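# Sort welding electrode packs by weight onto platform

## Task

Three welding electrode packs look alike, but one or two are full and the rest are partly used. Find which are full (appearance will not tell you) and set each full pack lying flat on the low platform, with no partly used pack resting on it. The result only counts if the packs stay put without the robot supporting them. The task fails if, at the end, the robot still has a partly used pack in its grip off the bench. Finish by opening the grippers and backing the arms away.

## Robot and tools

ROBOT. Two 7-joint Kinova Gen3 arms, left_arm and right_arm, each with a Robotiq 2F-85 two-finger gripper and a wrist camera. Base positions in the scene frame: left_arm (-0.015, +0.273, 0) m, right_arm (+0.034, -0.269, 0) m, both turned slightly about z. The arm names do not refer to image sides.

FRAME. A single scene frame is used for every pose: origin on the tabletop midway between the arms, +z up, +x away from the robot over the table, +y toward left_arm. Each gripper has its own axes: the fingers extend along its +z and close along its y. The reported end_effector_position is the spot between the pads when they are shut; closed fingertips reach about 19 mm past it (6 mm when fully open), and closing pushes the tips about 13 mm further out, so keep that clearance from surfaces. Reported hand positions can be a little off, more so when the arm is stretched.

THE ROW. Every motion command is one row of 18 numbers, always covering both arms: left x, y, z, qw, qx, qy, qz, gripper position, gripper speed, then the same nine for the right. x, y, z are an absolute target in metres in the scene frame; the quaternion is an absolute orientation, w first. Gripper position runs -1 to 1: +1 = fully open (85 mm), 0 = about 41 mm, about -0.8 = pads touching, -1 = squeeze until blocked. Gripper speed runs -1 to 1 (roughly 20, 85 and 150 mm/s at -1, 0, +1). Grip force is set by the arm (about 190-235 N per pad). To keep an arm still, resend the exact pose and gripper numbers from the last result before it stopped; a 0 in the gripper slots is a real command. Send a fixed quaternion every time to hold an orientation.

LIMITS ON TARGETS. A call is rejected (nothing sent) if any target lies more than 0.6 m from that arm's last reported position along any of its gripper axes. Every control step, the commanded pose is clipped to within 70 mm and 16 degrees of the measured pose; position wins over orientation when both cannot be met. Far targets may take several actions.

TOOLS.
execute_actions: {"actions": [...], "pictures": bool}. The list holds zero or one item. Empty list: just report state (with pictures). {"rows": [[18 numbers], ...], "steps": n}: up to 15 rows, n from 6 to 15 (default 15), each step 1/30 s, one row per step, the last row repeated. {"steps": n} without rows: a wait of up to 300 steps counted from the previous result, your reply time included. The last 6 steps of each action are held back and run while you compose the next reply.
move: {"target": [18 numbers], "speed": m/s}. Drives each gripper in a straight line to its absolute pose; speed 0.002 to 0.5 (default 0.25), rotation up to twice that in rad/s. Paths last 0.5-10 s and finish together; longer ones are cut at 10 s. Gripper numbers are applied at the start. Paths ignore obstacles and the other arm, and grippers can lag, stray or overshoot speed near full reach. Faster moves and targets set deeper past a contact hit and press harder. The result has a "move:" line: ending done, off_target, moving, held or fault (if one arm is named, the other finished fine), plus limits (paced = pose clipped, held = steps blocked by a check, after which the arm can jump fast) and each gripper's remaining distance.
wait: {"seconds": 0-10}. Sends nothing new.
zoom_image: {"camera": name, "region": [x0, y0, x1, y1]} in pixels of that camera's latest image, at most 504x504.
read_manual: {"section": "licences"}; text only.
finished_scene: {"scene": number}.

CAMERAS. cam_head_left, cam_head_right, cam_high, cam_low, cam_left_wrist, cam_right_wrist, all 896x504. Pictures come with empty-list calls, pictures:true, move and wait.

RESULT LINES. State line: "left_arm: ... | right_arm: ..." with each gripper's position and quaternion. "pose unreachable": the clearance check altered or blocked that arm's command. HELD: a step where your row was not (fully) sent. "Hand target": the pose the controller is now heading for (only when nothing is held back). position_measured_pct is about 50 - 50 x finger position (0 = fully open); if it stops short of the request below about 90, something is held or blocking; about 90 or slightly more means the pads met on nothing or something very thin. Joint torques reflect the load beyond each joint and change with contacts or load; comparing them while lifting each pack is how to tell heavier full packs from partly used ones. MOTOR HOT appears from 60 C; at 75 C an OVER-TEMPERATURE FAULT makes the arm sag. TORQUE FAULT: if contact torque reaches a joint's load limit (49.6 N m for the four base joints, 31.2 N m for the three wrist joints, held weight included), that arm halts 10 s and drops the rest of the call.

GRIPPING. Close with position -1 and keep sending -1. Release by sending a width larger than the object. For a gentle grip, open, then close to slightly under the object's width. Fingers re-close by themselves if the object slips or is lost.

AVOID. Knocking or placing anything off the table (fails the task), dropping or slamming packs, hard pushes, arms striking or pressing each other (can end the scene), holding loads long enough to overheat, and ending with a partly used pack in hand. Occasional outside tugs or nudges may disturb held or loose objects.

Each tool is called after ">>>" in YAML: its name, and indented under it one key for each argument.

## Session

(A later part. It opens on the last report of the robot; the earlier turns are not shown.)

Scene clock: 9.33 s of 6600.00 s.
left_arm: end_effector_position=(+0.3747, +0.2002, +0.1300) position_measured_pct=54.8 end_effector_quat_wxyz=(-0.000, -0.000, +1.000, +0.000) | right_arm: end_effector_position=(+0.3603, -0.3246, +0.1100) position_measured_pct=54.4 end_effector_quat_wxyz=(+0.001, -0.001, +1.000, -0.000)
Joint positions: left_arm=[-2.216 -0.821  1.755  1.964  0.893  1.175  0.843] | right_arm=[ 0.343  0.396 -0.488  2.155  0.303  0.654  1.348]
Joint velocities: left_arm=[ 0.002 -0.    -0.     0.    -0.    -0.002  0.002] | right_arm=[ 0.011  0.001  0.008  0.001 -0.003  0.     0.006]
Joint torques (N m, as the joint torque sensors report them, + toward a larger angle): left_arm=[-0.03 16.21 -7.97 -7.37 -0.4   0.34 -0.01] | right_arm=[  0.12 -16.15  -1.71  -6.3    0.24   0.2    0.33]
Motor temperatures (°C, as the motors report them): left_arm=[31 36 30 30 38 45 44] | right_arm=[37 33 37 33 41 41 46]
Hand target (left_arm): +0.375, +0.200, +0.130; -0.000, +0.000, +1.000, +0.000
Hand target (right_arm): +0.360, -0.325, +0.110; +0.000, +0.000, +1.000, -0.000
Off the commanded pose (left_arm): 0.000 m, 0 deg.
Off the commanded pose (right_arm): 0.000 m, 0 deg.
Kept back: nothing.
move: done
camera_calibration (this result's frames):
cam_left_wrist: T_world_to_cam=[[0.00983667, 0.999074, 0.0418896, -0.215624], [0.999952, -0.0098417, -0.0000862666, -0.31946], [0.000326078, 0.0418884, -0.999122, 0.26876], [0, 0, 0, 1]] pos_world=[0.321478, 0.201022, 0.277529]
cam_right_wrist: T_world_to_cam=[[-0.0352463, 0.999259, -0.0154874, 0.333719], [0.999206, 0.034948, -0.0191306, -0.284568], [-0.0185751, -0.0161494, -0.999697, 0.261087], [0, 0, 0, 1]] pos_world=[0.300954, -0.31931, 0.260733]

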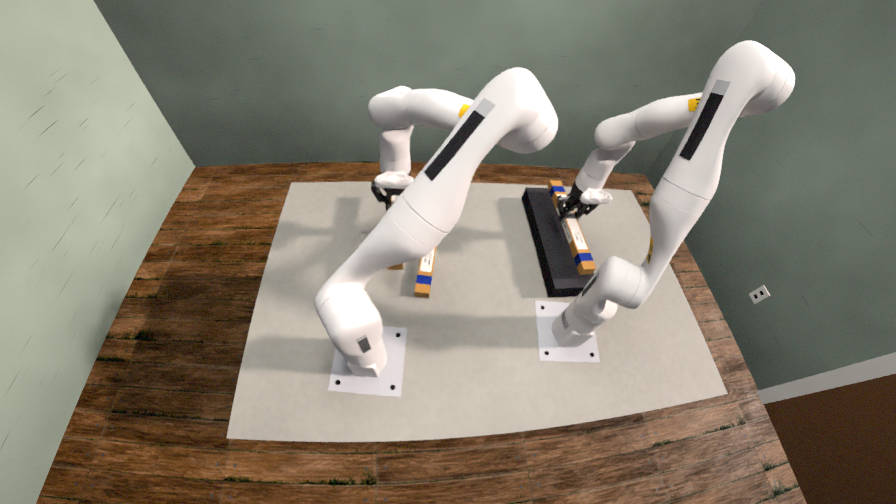

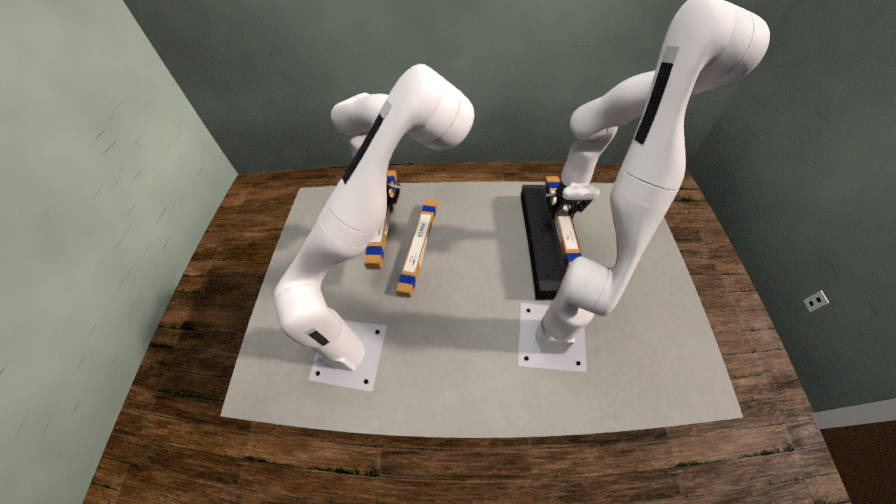

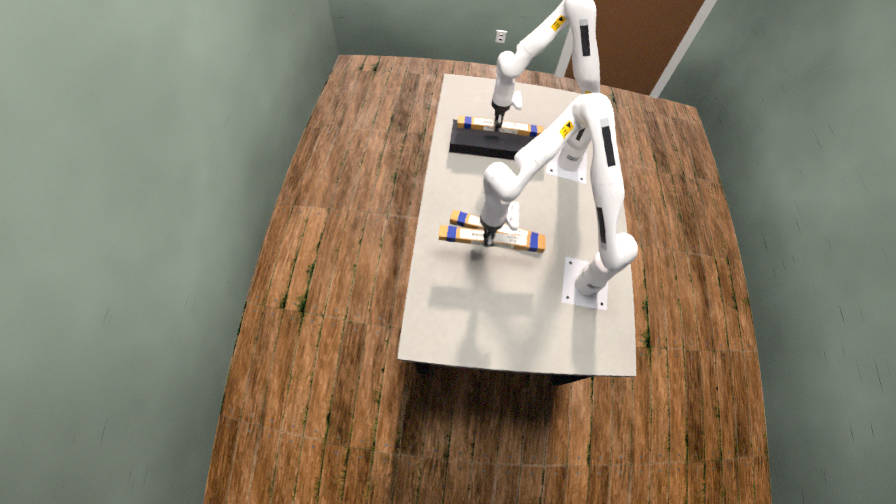

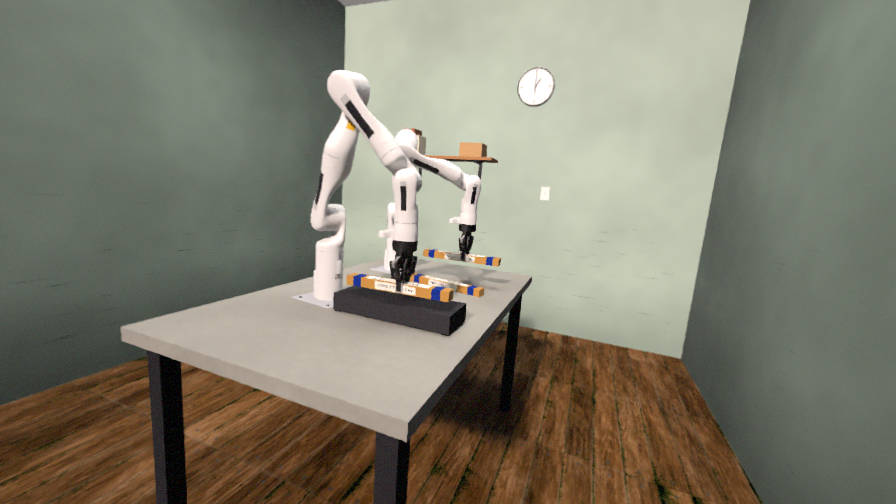

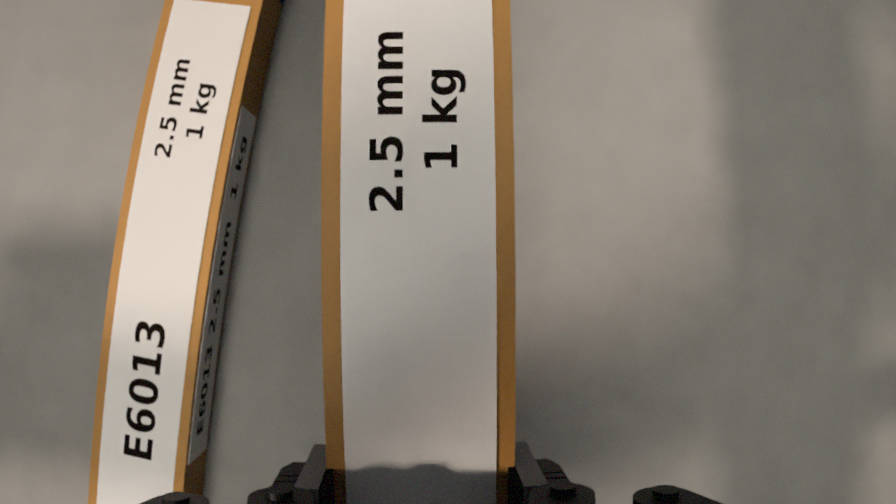

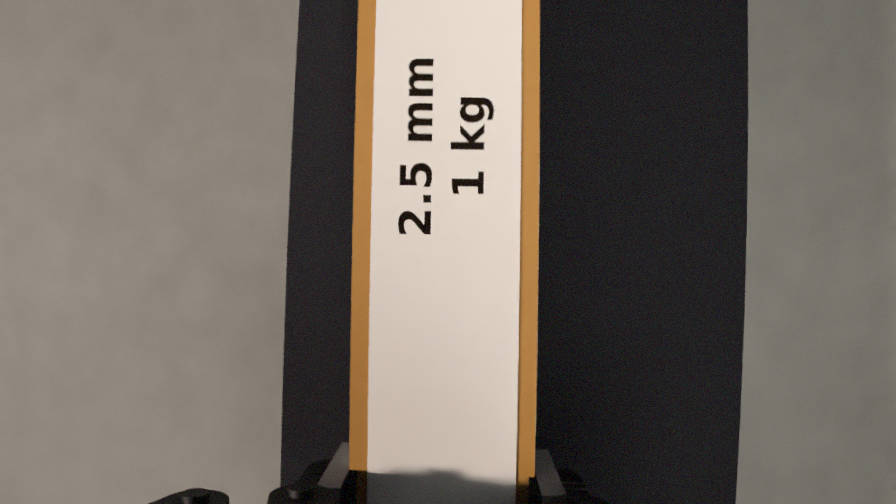

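Same platform as before.

>>> move:
  target: [0.375,0.2,0.13,0,0,1,0,-1,0,0.36,-0.342,0.083,0,0.01,1,0,-1,0]
  speed: 0.05

>>> move:
  target: [0.375,0.2,0.13,0,0,1,0,-1,0,0.36,-0.342,0.083,0,0.01,1,0,0.6,0]

>>> move:
  target: [0.375,0.15,0.13,0,0,1,0,-1,0,0.36,-0.342,0.15,0,0.01,1,0,0.6,0]
  speed: 0.2

>>> move:
  target: [0.365,-0.08,0.13,0,0,1,0,-1,0,0.1,-0.68,0.2,0,0.5,0.866,0,0.6,0]
  speed: 0.35

Scene clock: 10.60 s of 6600.00 s.
left_arm: end_effector_position=(+0.3750, +0.2000, +0.1300) position_measured_pct=54.8 end_effector_quat_wxyz=(+0.000, +0.000, +1.000, -0.000) | right_arm: end_effector_position=(+0.3600, -0.3422, +0.0831) position_measured_pct=54.4 end_effector_quat_wxyz=(+0.000, +0.010, +1.000, -0.000)
Joint positions: left_arm=[-2.216 -0.821  1.756  1.964  0.894  1.175  0.843] | right_arm=[ 0.349  0.462 -0.437  2.177  0.358  0.57   1.329]
Joint velocities: left_arm=[-0.001 -0.     0.001 -0.    -0.     0.001  0.   ] | right_arm=[-0.001  0.006 -0.001  0.001 -0.    -0.002  0.001]
Joint torques (N m, as the joint torque sensors report them, + toward a larger angle): left_arm=[-0.5  16.21 -8.18 -7.2  -0.15  0.22  0.03] | right_arm=[  0.36 -16.34  -1.4   -5.17   0.14   0.01   0.35]
Motor temperatures (°C, as the motors report them): left_arm=[31 36 30 30 38 45 44] | right_arm=[37 33 37 33 41 41 46]
Hand target (left_arm): +0.375, +0.200, +0.130; -0.000, +0.000, +1.000, -0.000
Hand target (right_arm): +0.360, -0.342, +0.083; +0.000, +0.010, +1.000, -0.000
Off the commanded pose (left_arm): 0.000 m, 0 deg.
Off the commanded pose (right_arm): 0.000 m, 0 deg.
Kept back: nothing.
move: done
camera_calibration (this result's frames):
cam_left_wrist: T_world_to_cam=[[0.0100584, 0.999088, 0.0414958, -0.215416], [0.999949, -0.0100772, 0.000243491, -0.319713], [0.000661431, 0.0414912, -0.999139, 0.268731], [0, 0, 0, 1]] pos_world=[0.321686, 0.200847, 0.277516]
cam_right_wrist: T_world_to_cam=[[-0.0136075, 0.999788, -0.015459, 0.343277], [0.999709, 0.0132954, -0.0201154, -0.291677], [-0.0199056, -0.0157282, -0.999678, 0.234523], [0, 0, 0, 1]] pos_world=[0.300932, -0.335637, 0.233888]

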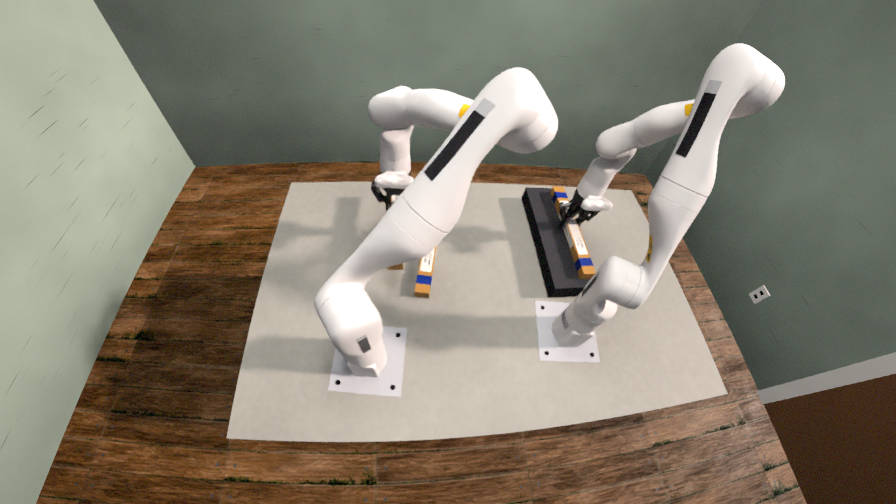

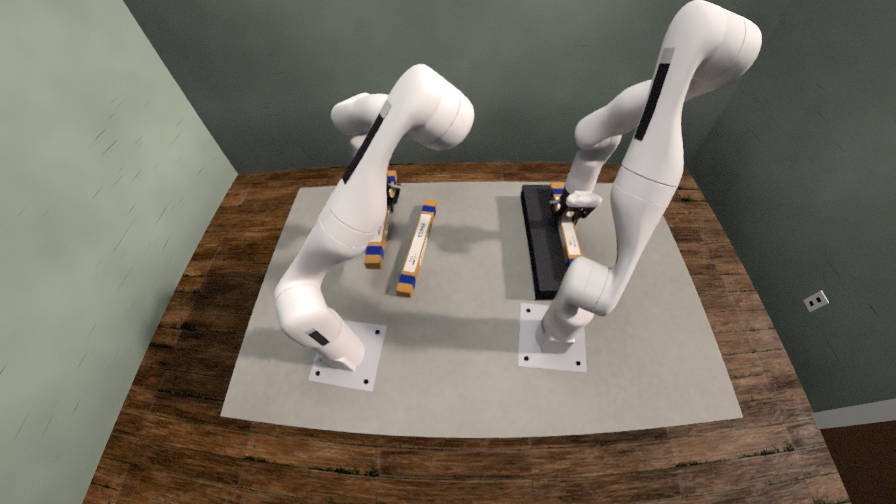

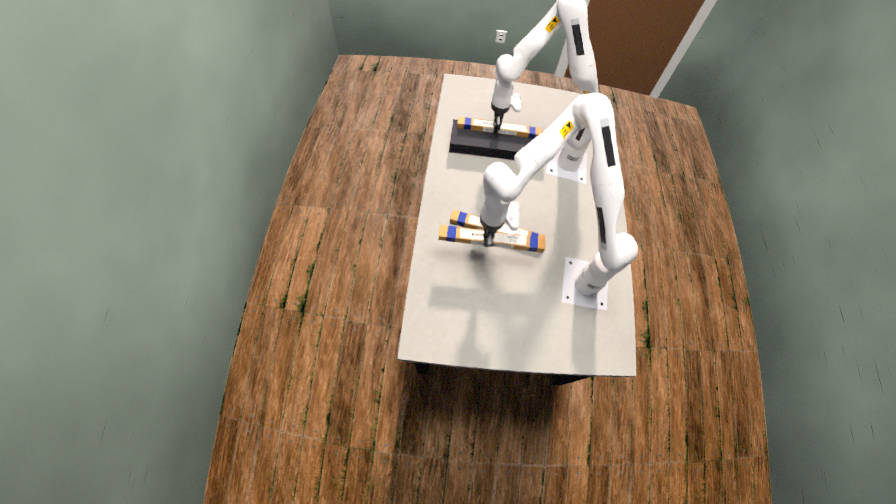

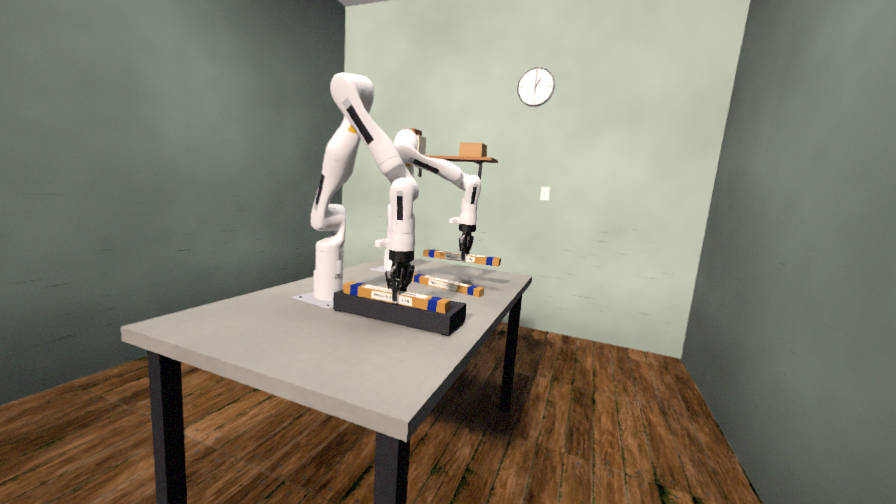

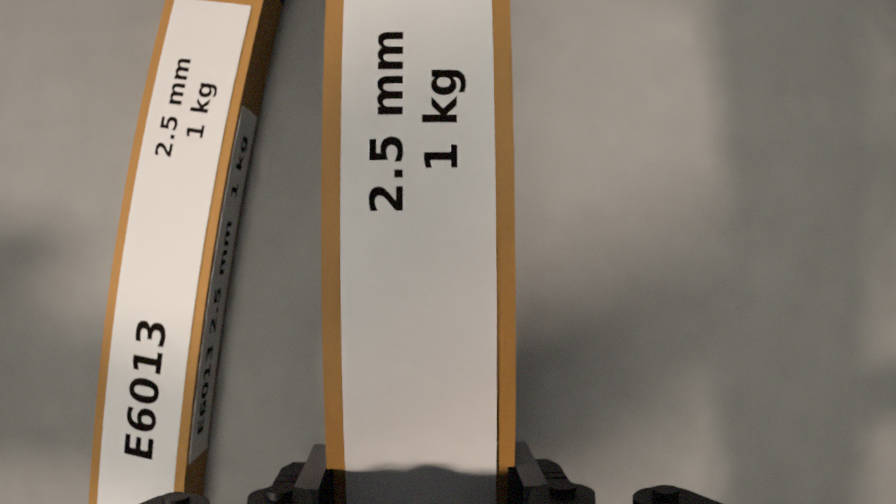

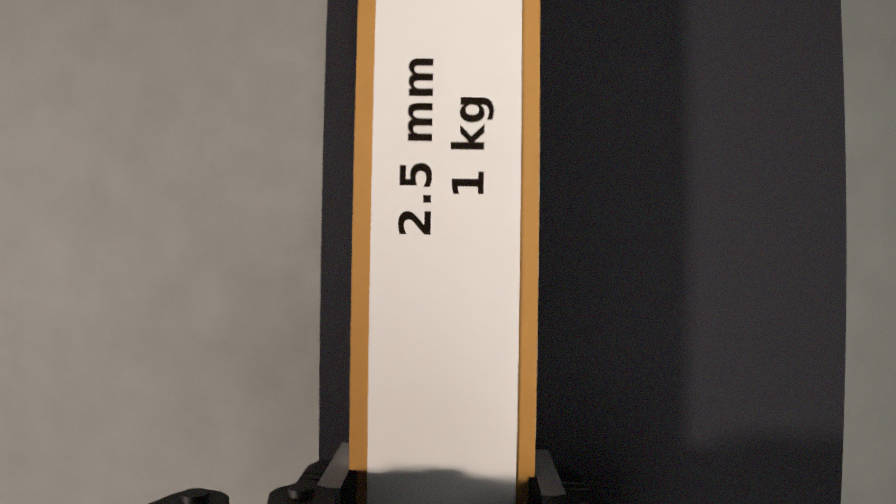

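Scene clock: 11.37 s of 6600.00 s.
left_arm: end_effector_position=(+0.3750, +0.2000, +0.1300) position_measured_pct=54.8 end_effector_quat_wxyz=(+0.000, +0.000, +1.000, -0.000) | right_arm: end_effector_position=(+0.3600, -0.3420, +0.0830) position_measured_pct=19.8 end_effector_quat_wxyz=(+0.000, +0.010, +1.000, -0.000)
Joint positions: left_arm=[-2.216 -0.821  1.756  1.964  0.894  1.175  0.843] | right_arm=[ 0.349  0.462 -0.437  2.177  0.358  0.57   1.329]
Joint velocities: left_arm=[-0.001  0.001  0.    -0.    -0.     0.    -0.   ] | right_arm=[ 0.     0.001 -0.    -0.     0.     0.     0.001]
Joint torques (N m, as the joint torque sensors report them, + toward a larger angle): left_arm=[-0.6  16.05 -7.89 -7.55 -0.21  0.35  0.11] | right_arm=[  0.3  -13.46  -1.05  -4.11   0.15   0.08   0.45]
Motor temperatures (°C, as the motors report them): left_arm=[31 36 30 30 38 45 44] | right_arm=[37 33 37 33 41 41 46]
Hand target (left_arm): +0.375, +0.200, +0.130; +0.000, -0.000, +1.000, -0.000
Hand target (right_arm): +0.360, -0.342, +0.083; -0.000, +0.010, +1.000, -0.000
Off the commanded pose (left_arm): 0.000 m, 0 deg.
Off the commanded pose (right_arm): 0.000 m, 0 deg.
Kept back: nothing.
move: done
camera_calibration (this result's frames):
cam_left_wrist: T_world_to_cam=[[0.0100526, 0.999088, 0.0414969, -0.215415], [0.999949, -0.0100715, 0.000245886, -0.319715], [0.000663599, 0.0414923, -0.999139, 0.26873], [0, 0, 0, 1]] pos_world=[0.321686, 0.200848, 0.277517]
cam_right_wrist: T_world_to_cam=[[-0.0138233, 0.999794, -0.0148659, 0.343073], [0.999703, 0.0135203, -0.0202954, -0.291578], [-0.0200902, -0.015142, -0.999684, 0.234655], [0, 0, 0, 1]] pos_world=[0.300948, -0.335506, 0.233763]

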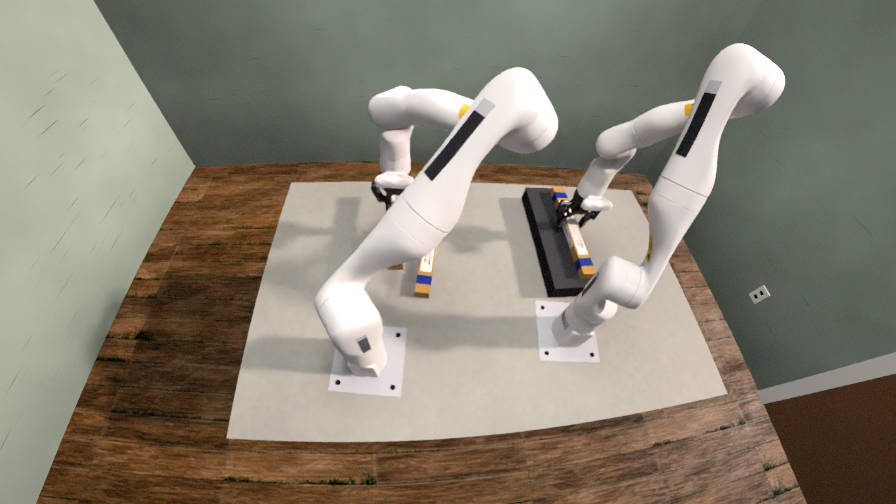

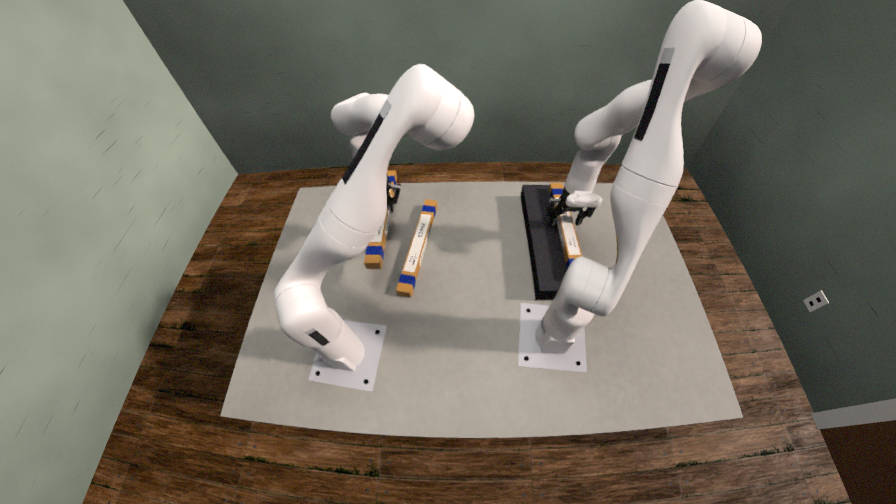

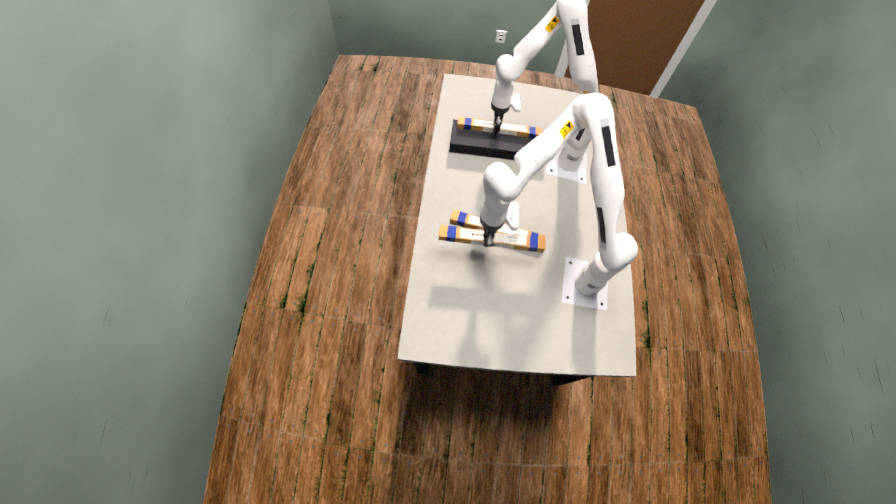

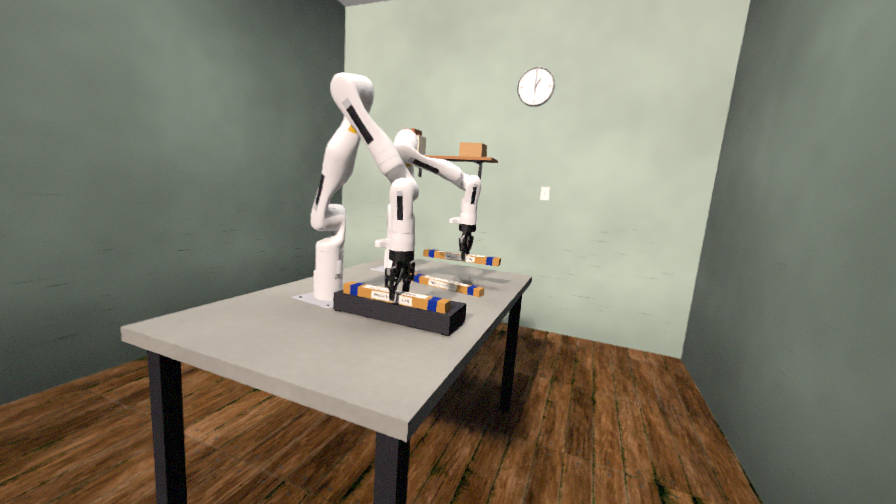

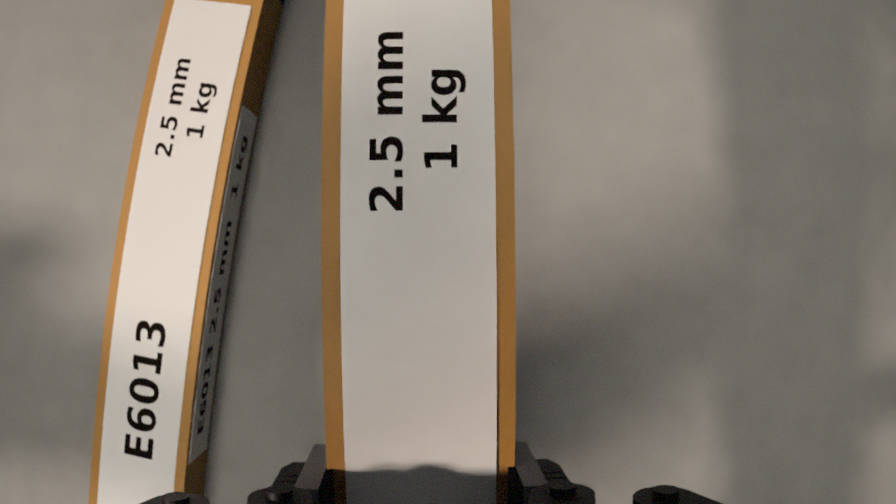

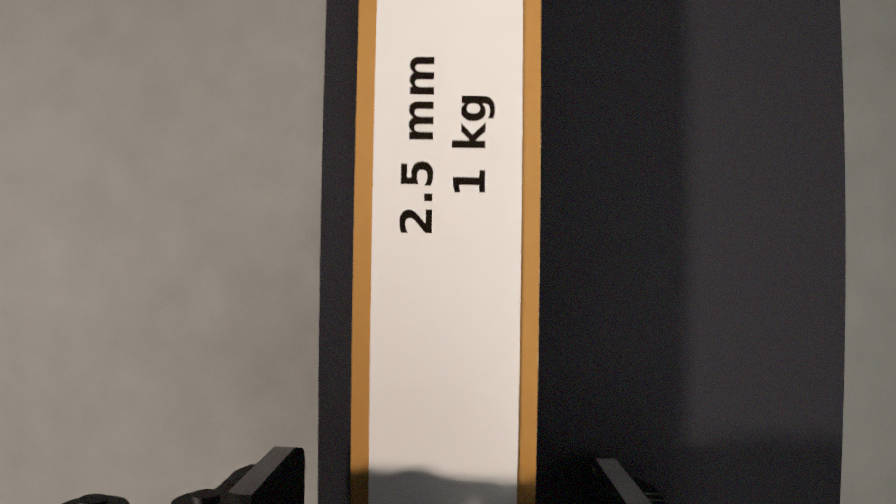

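Scene clock: 12.23 s of 6600.00 s.
left_arm: end_effector_position=(+0.3749, +0.1502, +0.1300) position_measured_pct=54.8 end_effector_quat_wxyz=(-0.000, -0.000, +1.000, +0.000) | right_arm: end_effector_position=(+0.3599, -0.3416, +0.1499) position_measured_pct=19.8 end_effector_quat_wxyz=(-0.000, +0.010, +1.000, +0.000)
Joint positions: left_arm=[-2.112 -0.848  1.754  1.925  0.91   1.205  0.969] | right_arm=[ 0.431  0.316 -0.518  2.089  0.217  0.789  1.462]
Joint velocities: left_arm=[ 0.002 -0.     0.     0.    -0.    -0.001  0.   ] | right_arm=[ 0.002 -0.005  0.001 -0.    -0.002 -0.     0.   ]
Joint torques (N m, as the joint torque sensors report them, + toward a larger angle): left_arm=[-0.34 17.06 -8.15 -7.51 -0.21  0.27 -0.07] | right_arm=[  0.66 -12.1   -0.86  -5.67   0.2    0.06   0.46]
Motor temperatures (°C, as the motors report them): left_arm=[31 36 30 30 38 45 44] | right_arm=[37 33 37 33 41 41 46]
Hand target (left_arm): +0.375, +0.150, +0.130; -0.000, +0.000, +1.000, +0.000
Hand target (right_arm): +0.360, -0.342, +0.150; +0.000, +0.010, +1.000, +0.000
Off the commanded pose (left_arm): 0.000 m, 0 deg.
Off the commanded pose (right_arm): 0.000 m, 0 deg.
Kept back: nothing.
move: done
camera_calibration (this result's frames):
cam_left_wrist: T_world_to_cam=[[0.00987111, 0.999083, 0.0416668, -0.16559], [0.999951, -0.00988015, 0.0000111192, -0.320073], [0.000422784, 0.0416647, -0.999132, 0.270837], [0, 0, 0, 1]] pos_world=[0.321577, 0.150992, 0.277505]
cam_right_wrist: T_world_to_cam=[[-0.0145871, 0.999794, -0.0141009, 0.343873], [0.999687, 0.014296, -0.0205289, -0.289848], [-0.0203231, -0.0143959, -0.99969, 0.301861], [0, 0, 0, 1]] pos_world=[0.300909, -0.335313, 0.300666]

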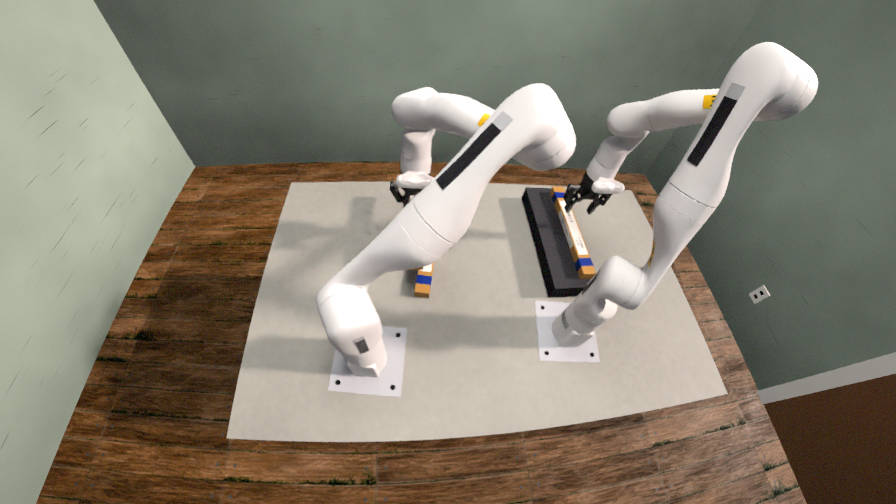

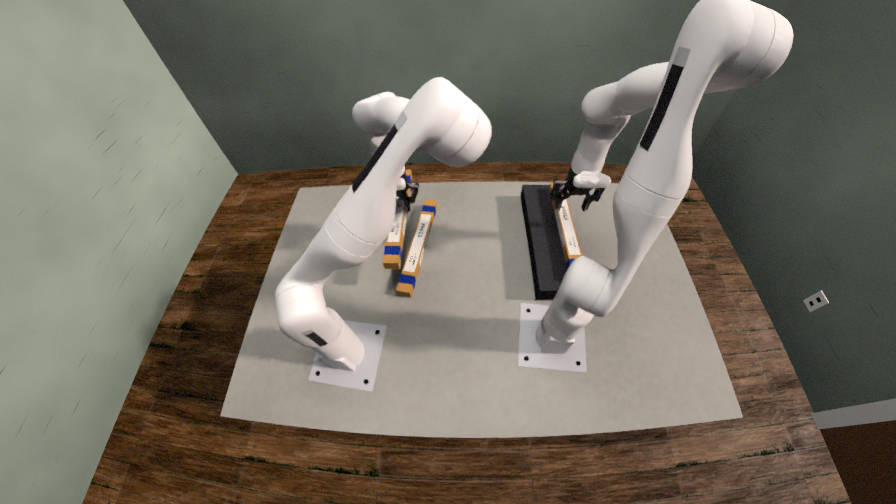

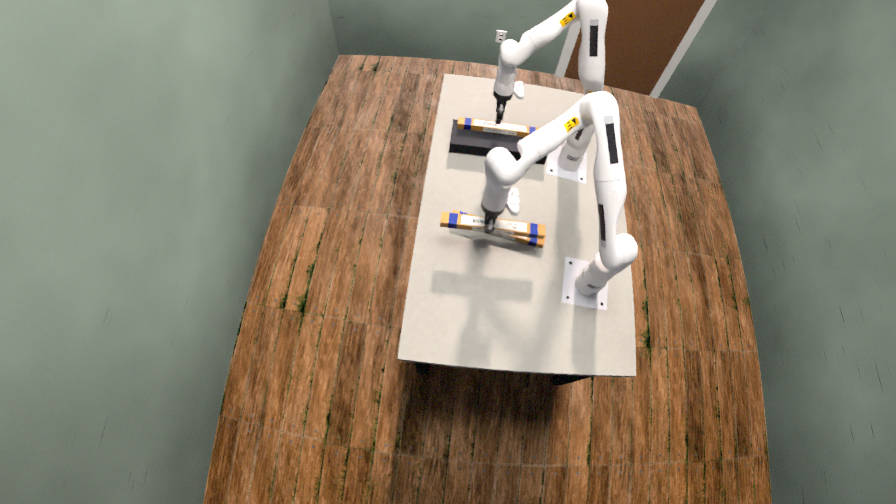

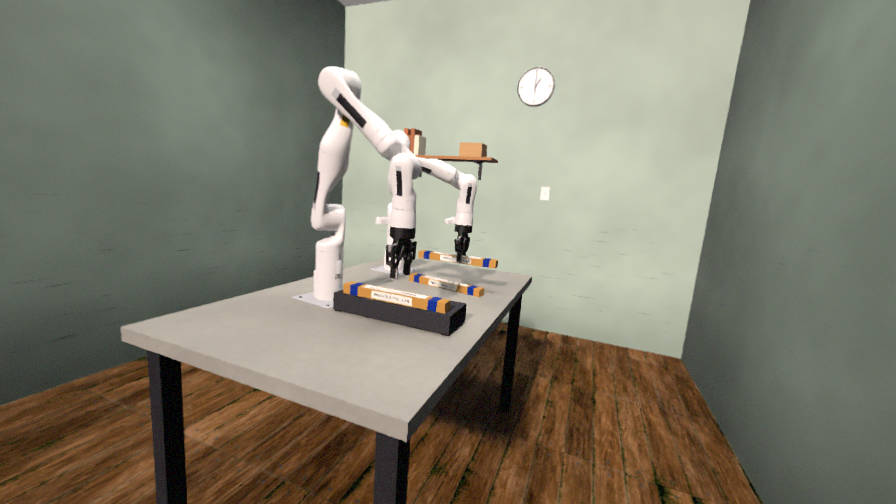

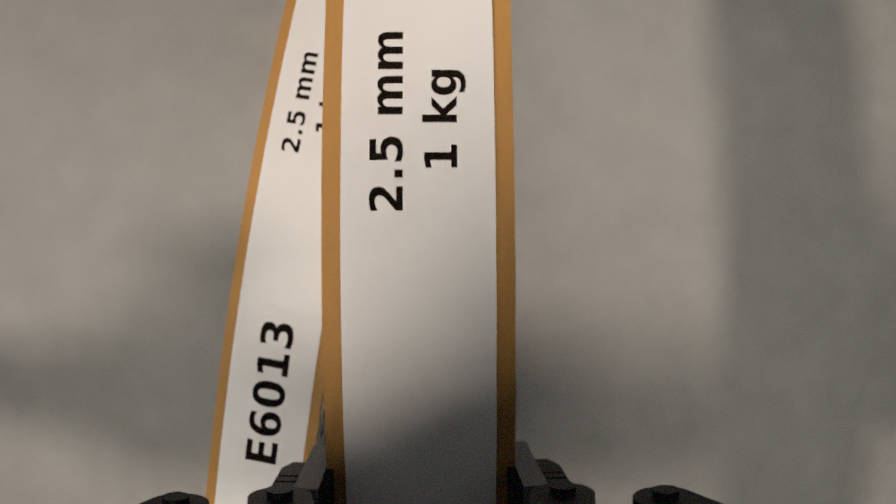

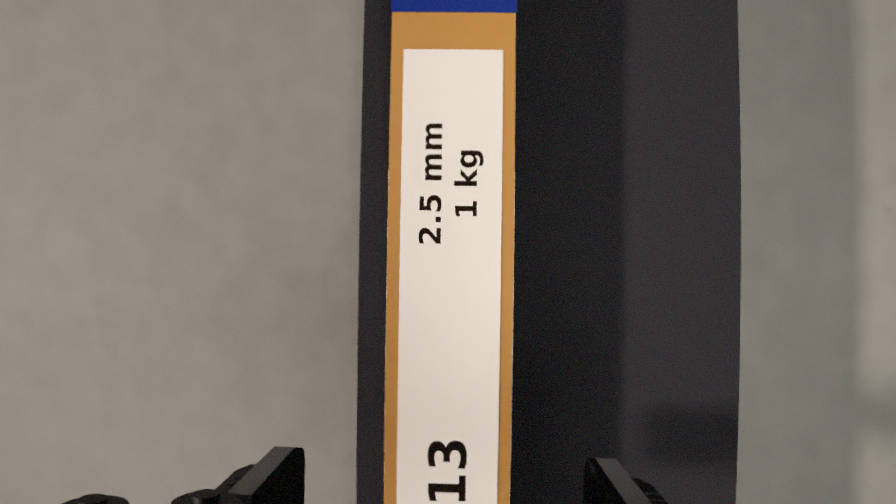

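Scene clock: 14.20 s of 6600.00 s.
left_arm: end_effector_position=(+0.3643, -0.0795, +0.1297) position_measured_pct=54.8 end_effector_quat_wxyz=(-0.001, +0.000, +1.000, +0.001) | right_arm: end_effector_position=(+0.1004, -0.6805, +0.2005) position_measured_pct=19.8 end_effector_quat_wxyz=(+0.002, +0.500, +0.866, -0.001)
Joint positions: left_arm=[-1.839 -1.01   1.81   1.536  0.99   1.389  1.558] | right_arm=[ 1.242  0.36  -0.027  1.77   0.01   1.008  1.867]
Joint velocities: left_arm=[-0.001 -0.002  0.    -0.    -0.    -0.001  0.001] | right_arm=[ 0.003  0.008  0.003 -0.004 -0.003  0.     0.002]
Joint torques (N m, as the joint torque sensors report them, + toward a larger angle): left_arm=[ -0.29  22.54 -10.39  -7.17  -0.09   0.44  -0.07] | right_arm=[  0.34 -15.45  -0.01  -6.89   0.    -0.11   0.57]
Motor temperatures (°C, as the motors report them): left_arm=[31 36 30 30 38 45 44] | right_arm=[37 33 37 33 41 41 46]
Hand target (left_arm): +0.364, -0.079, +0.130; -0.001, +0.000, +1.000, +0.001
Hand target (right_arm): +0.100, -0.680, +0.200; +0.001, +0.500, +0.866, -0.001
Off the commanded pose (left_arm): 0.001 m, 0 deg.
Off the commanded pose (right_arm): 0.001 m, 0 deg.
Kept back: nothing.
move: done
camera_calibration (this result's frames):
cam_left_wrist: T_world_to_cam=[[0.0105753, 0.999031, 0.042734, 0.0635842], [0.999944, -0.010537, -0.00112107, -0.311654], [-0.000669691, 0.0427435, -0.999086, 0.280567], [0, 0, 0, 1]] pos_world=[0.311152, -0.0787989, 0.277244]
cam_right_wrist: T_world_to_cam=[[0.847973, 0.529823, -0.0151231, 0.273333], [0.529598, -0.848086, -0.0166225, -0.564916], [-0.0216326, 0.00608629, -0.999747, 0.356395], [0, 0, 0, 1]] pos_world=[0.075109, -0.626085, 0.351048]

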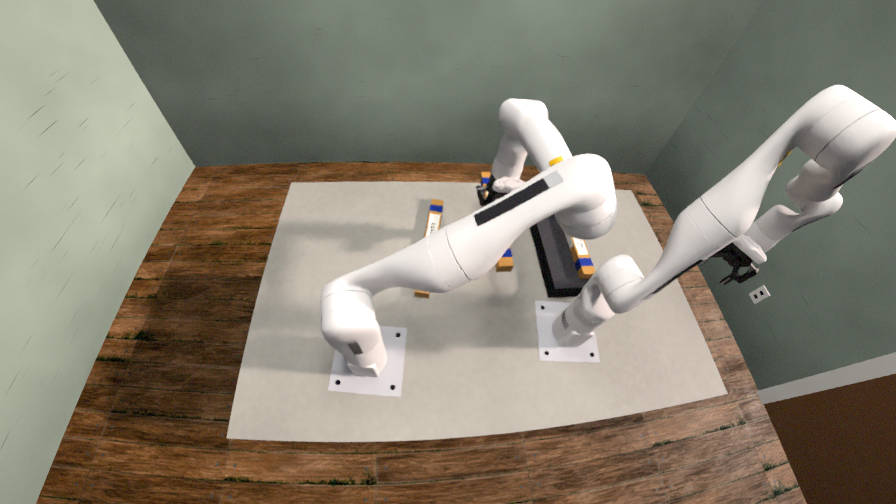

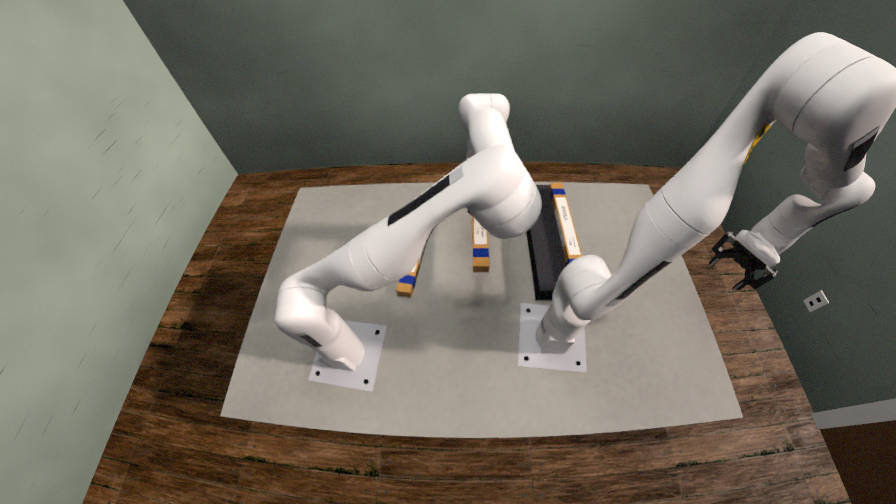

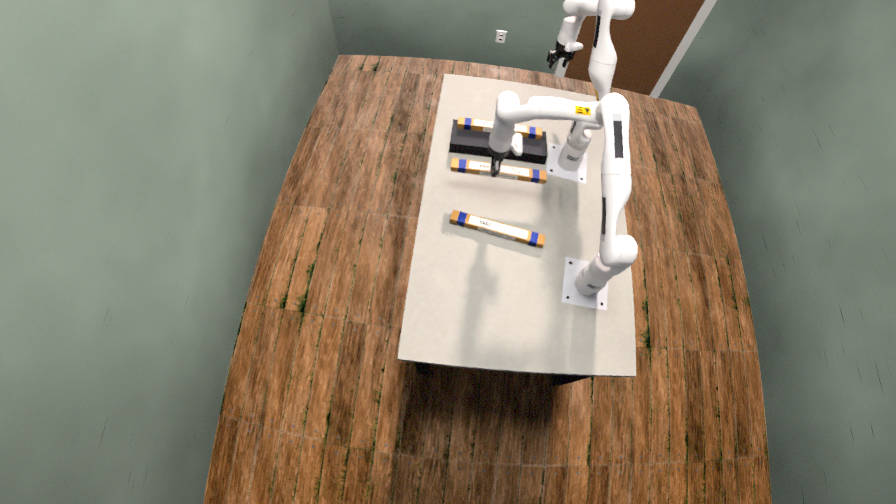

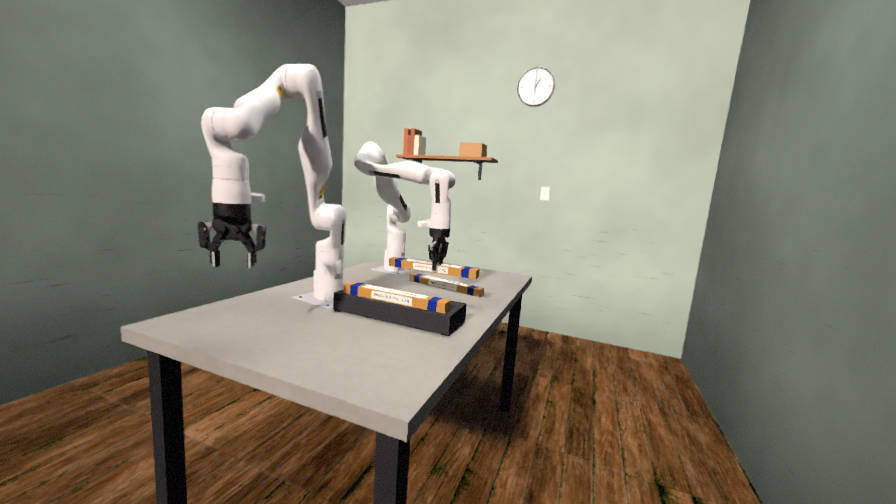

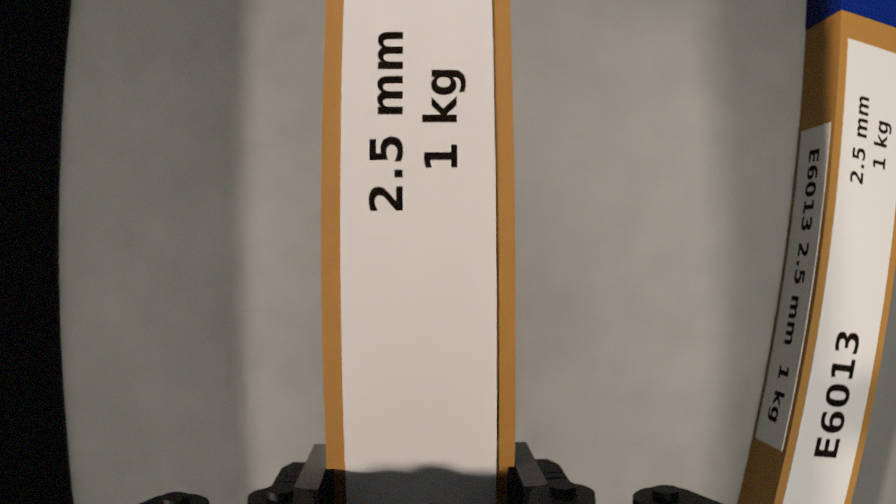

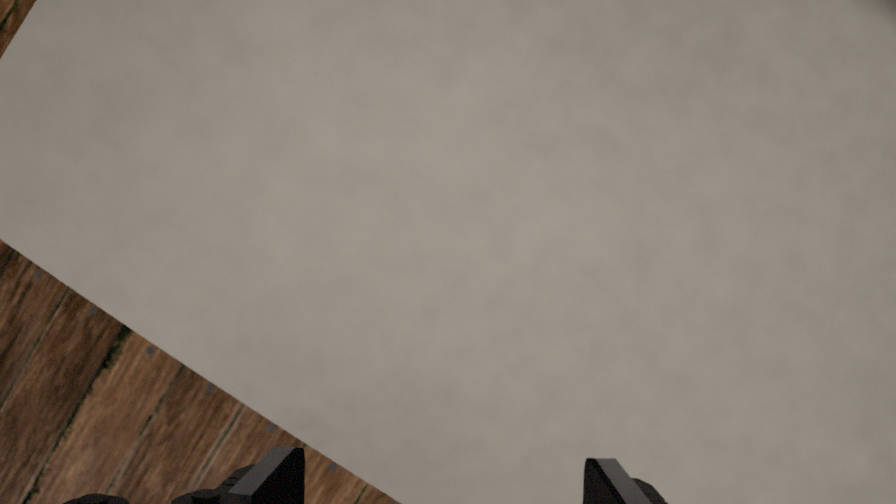

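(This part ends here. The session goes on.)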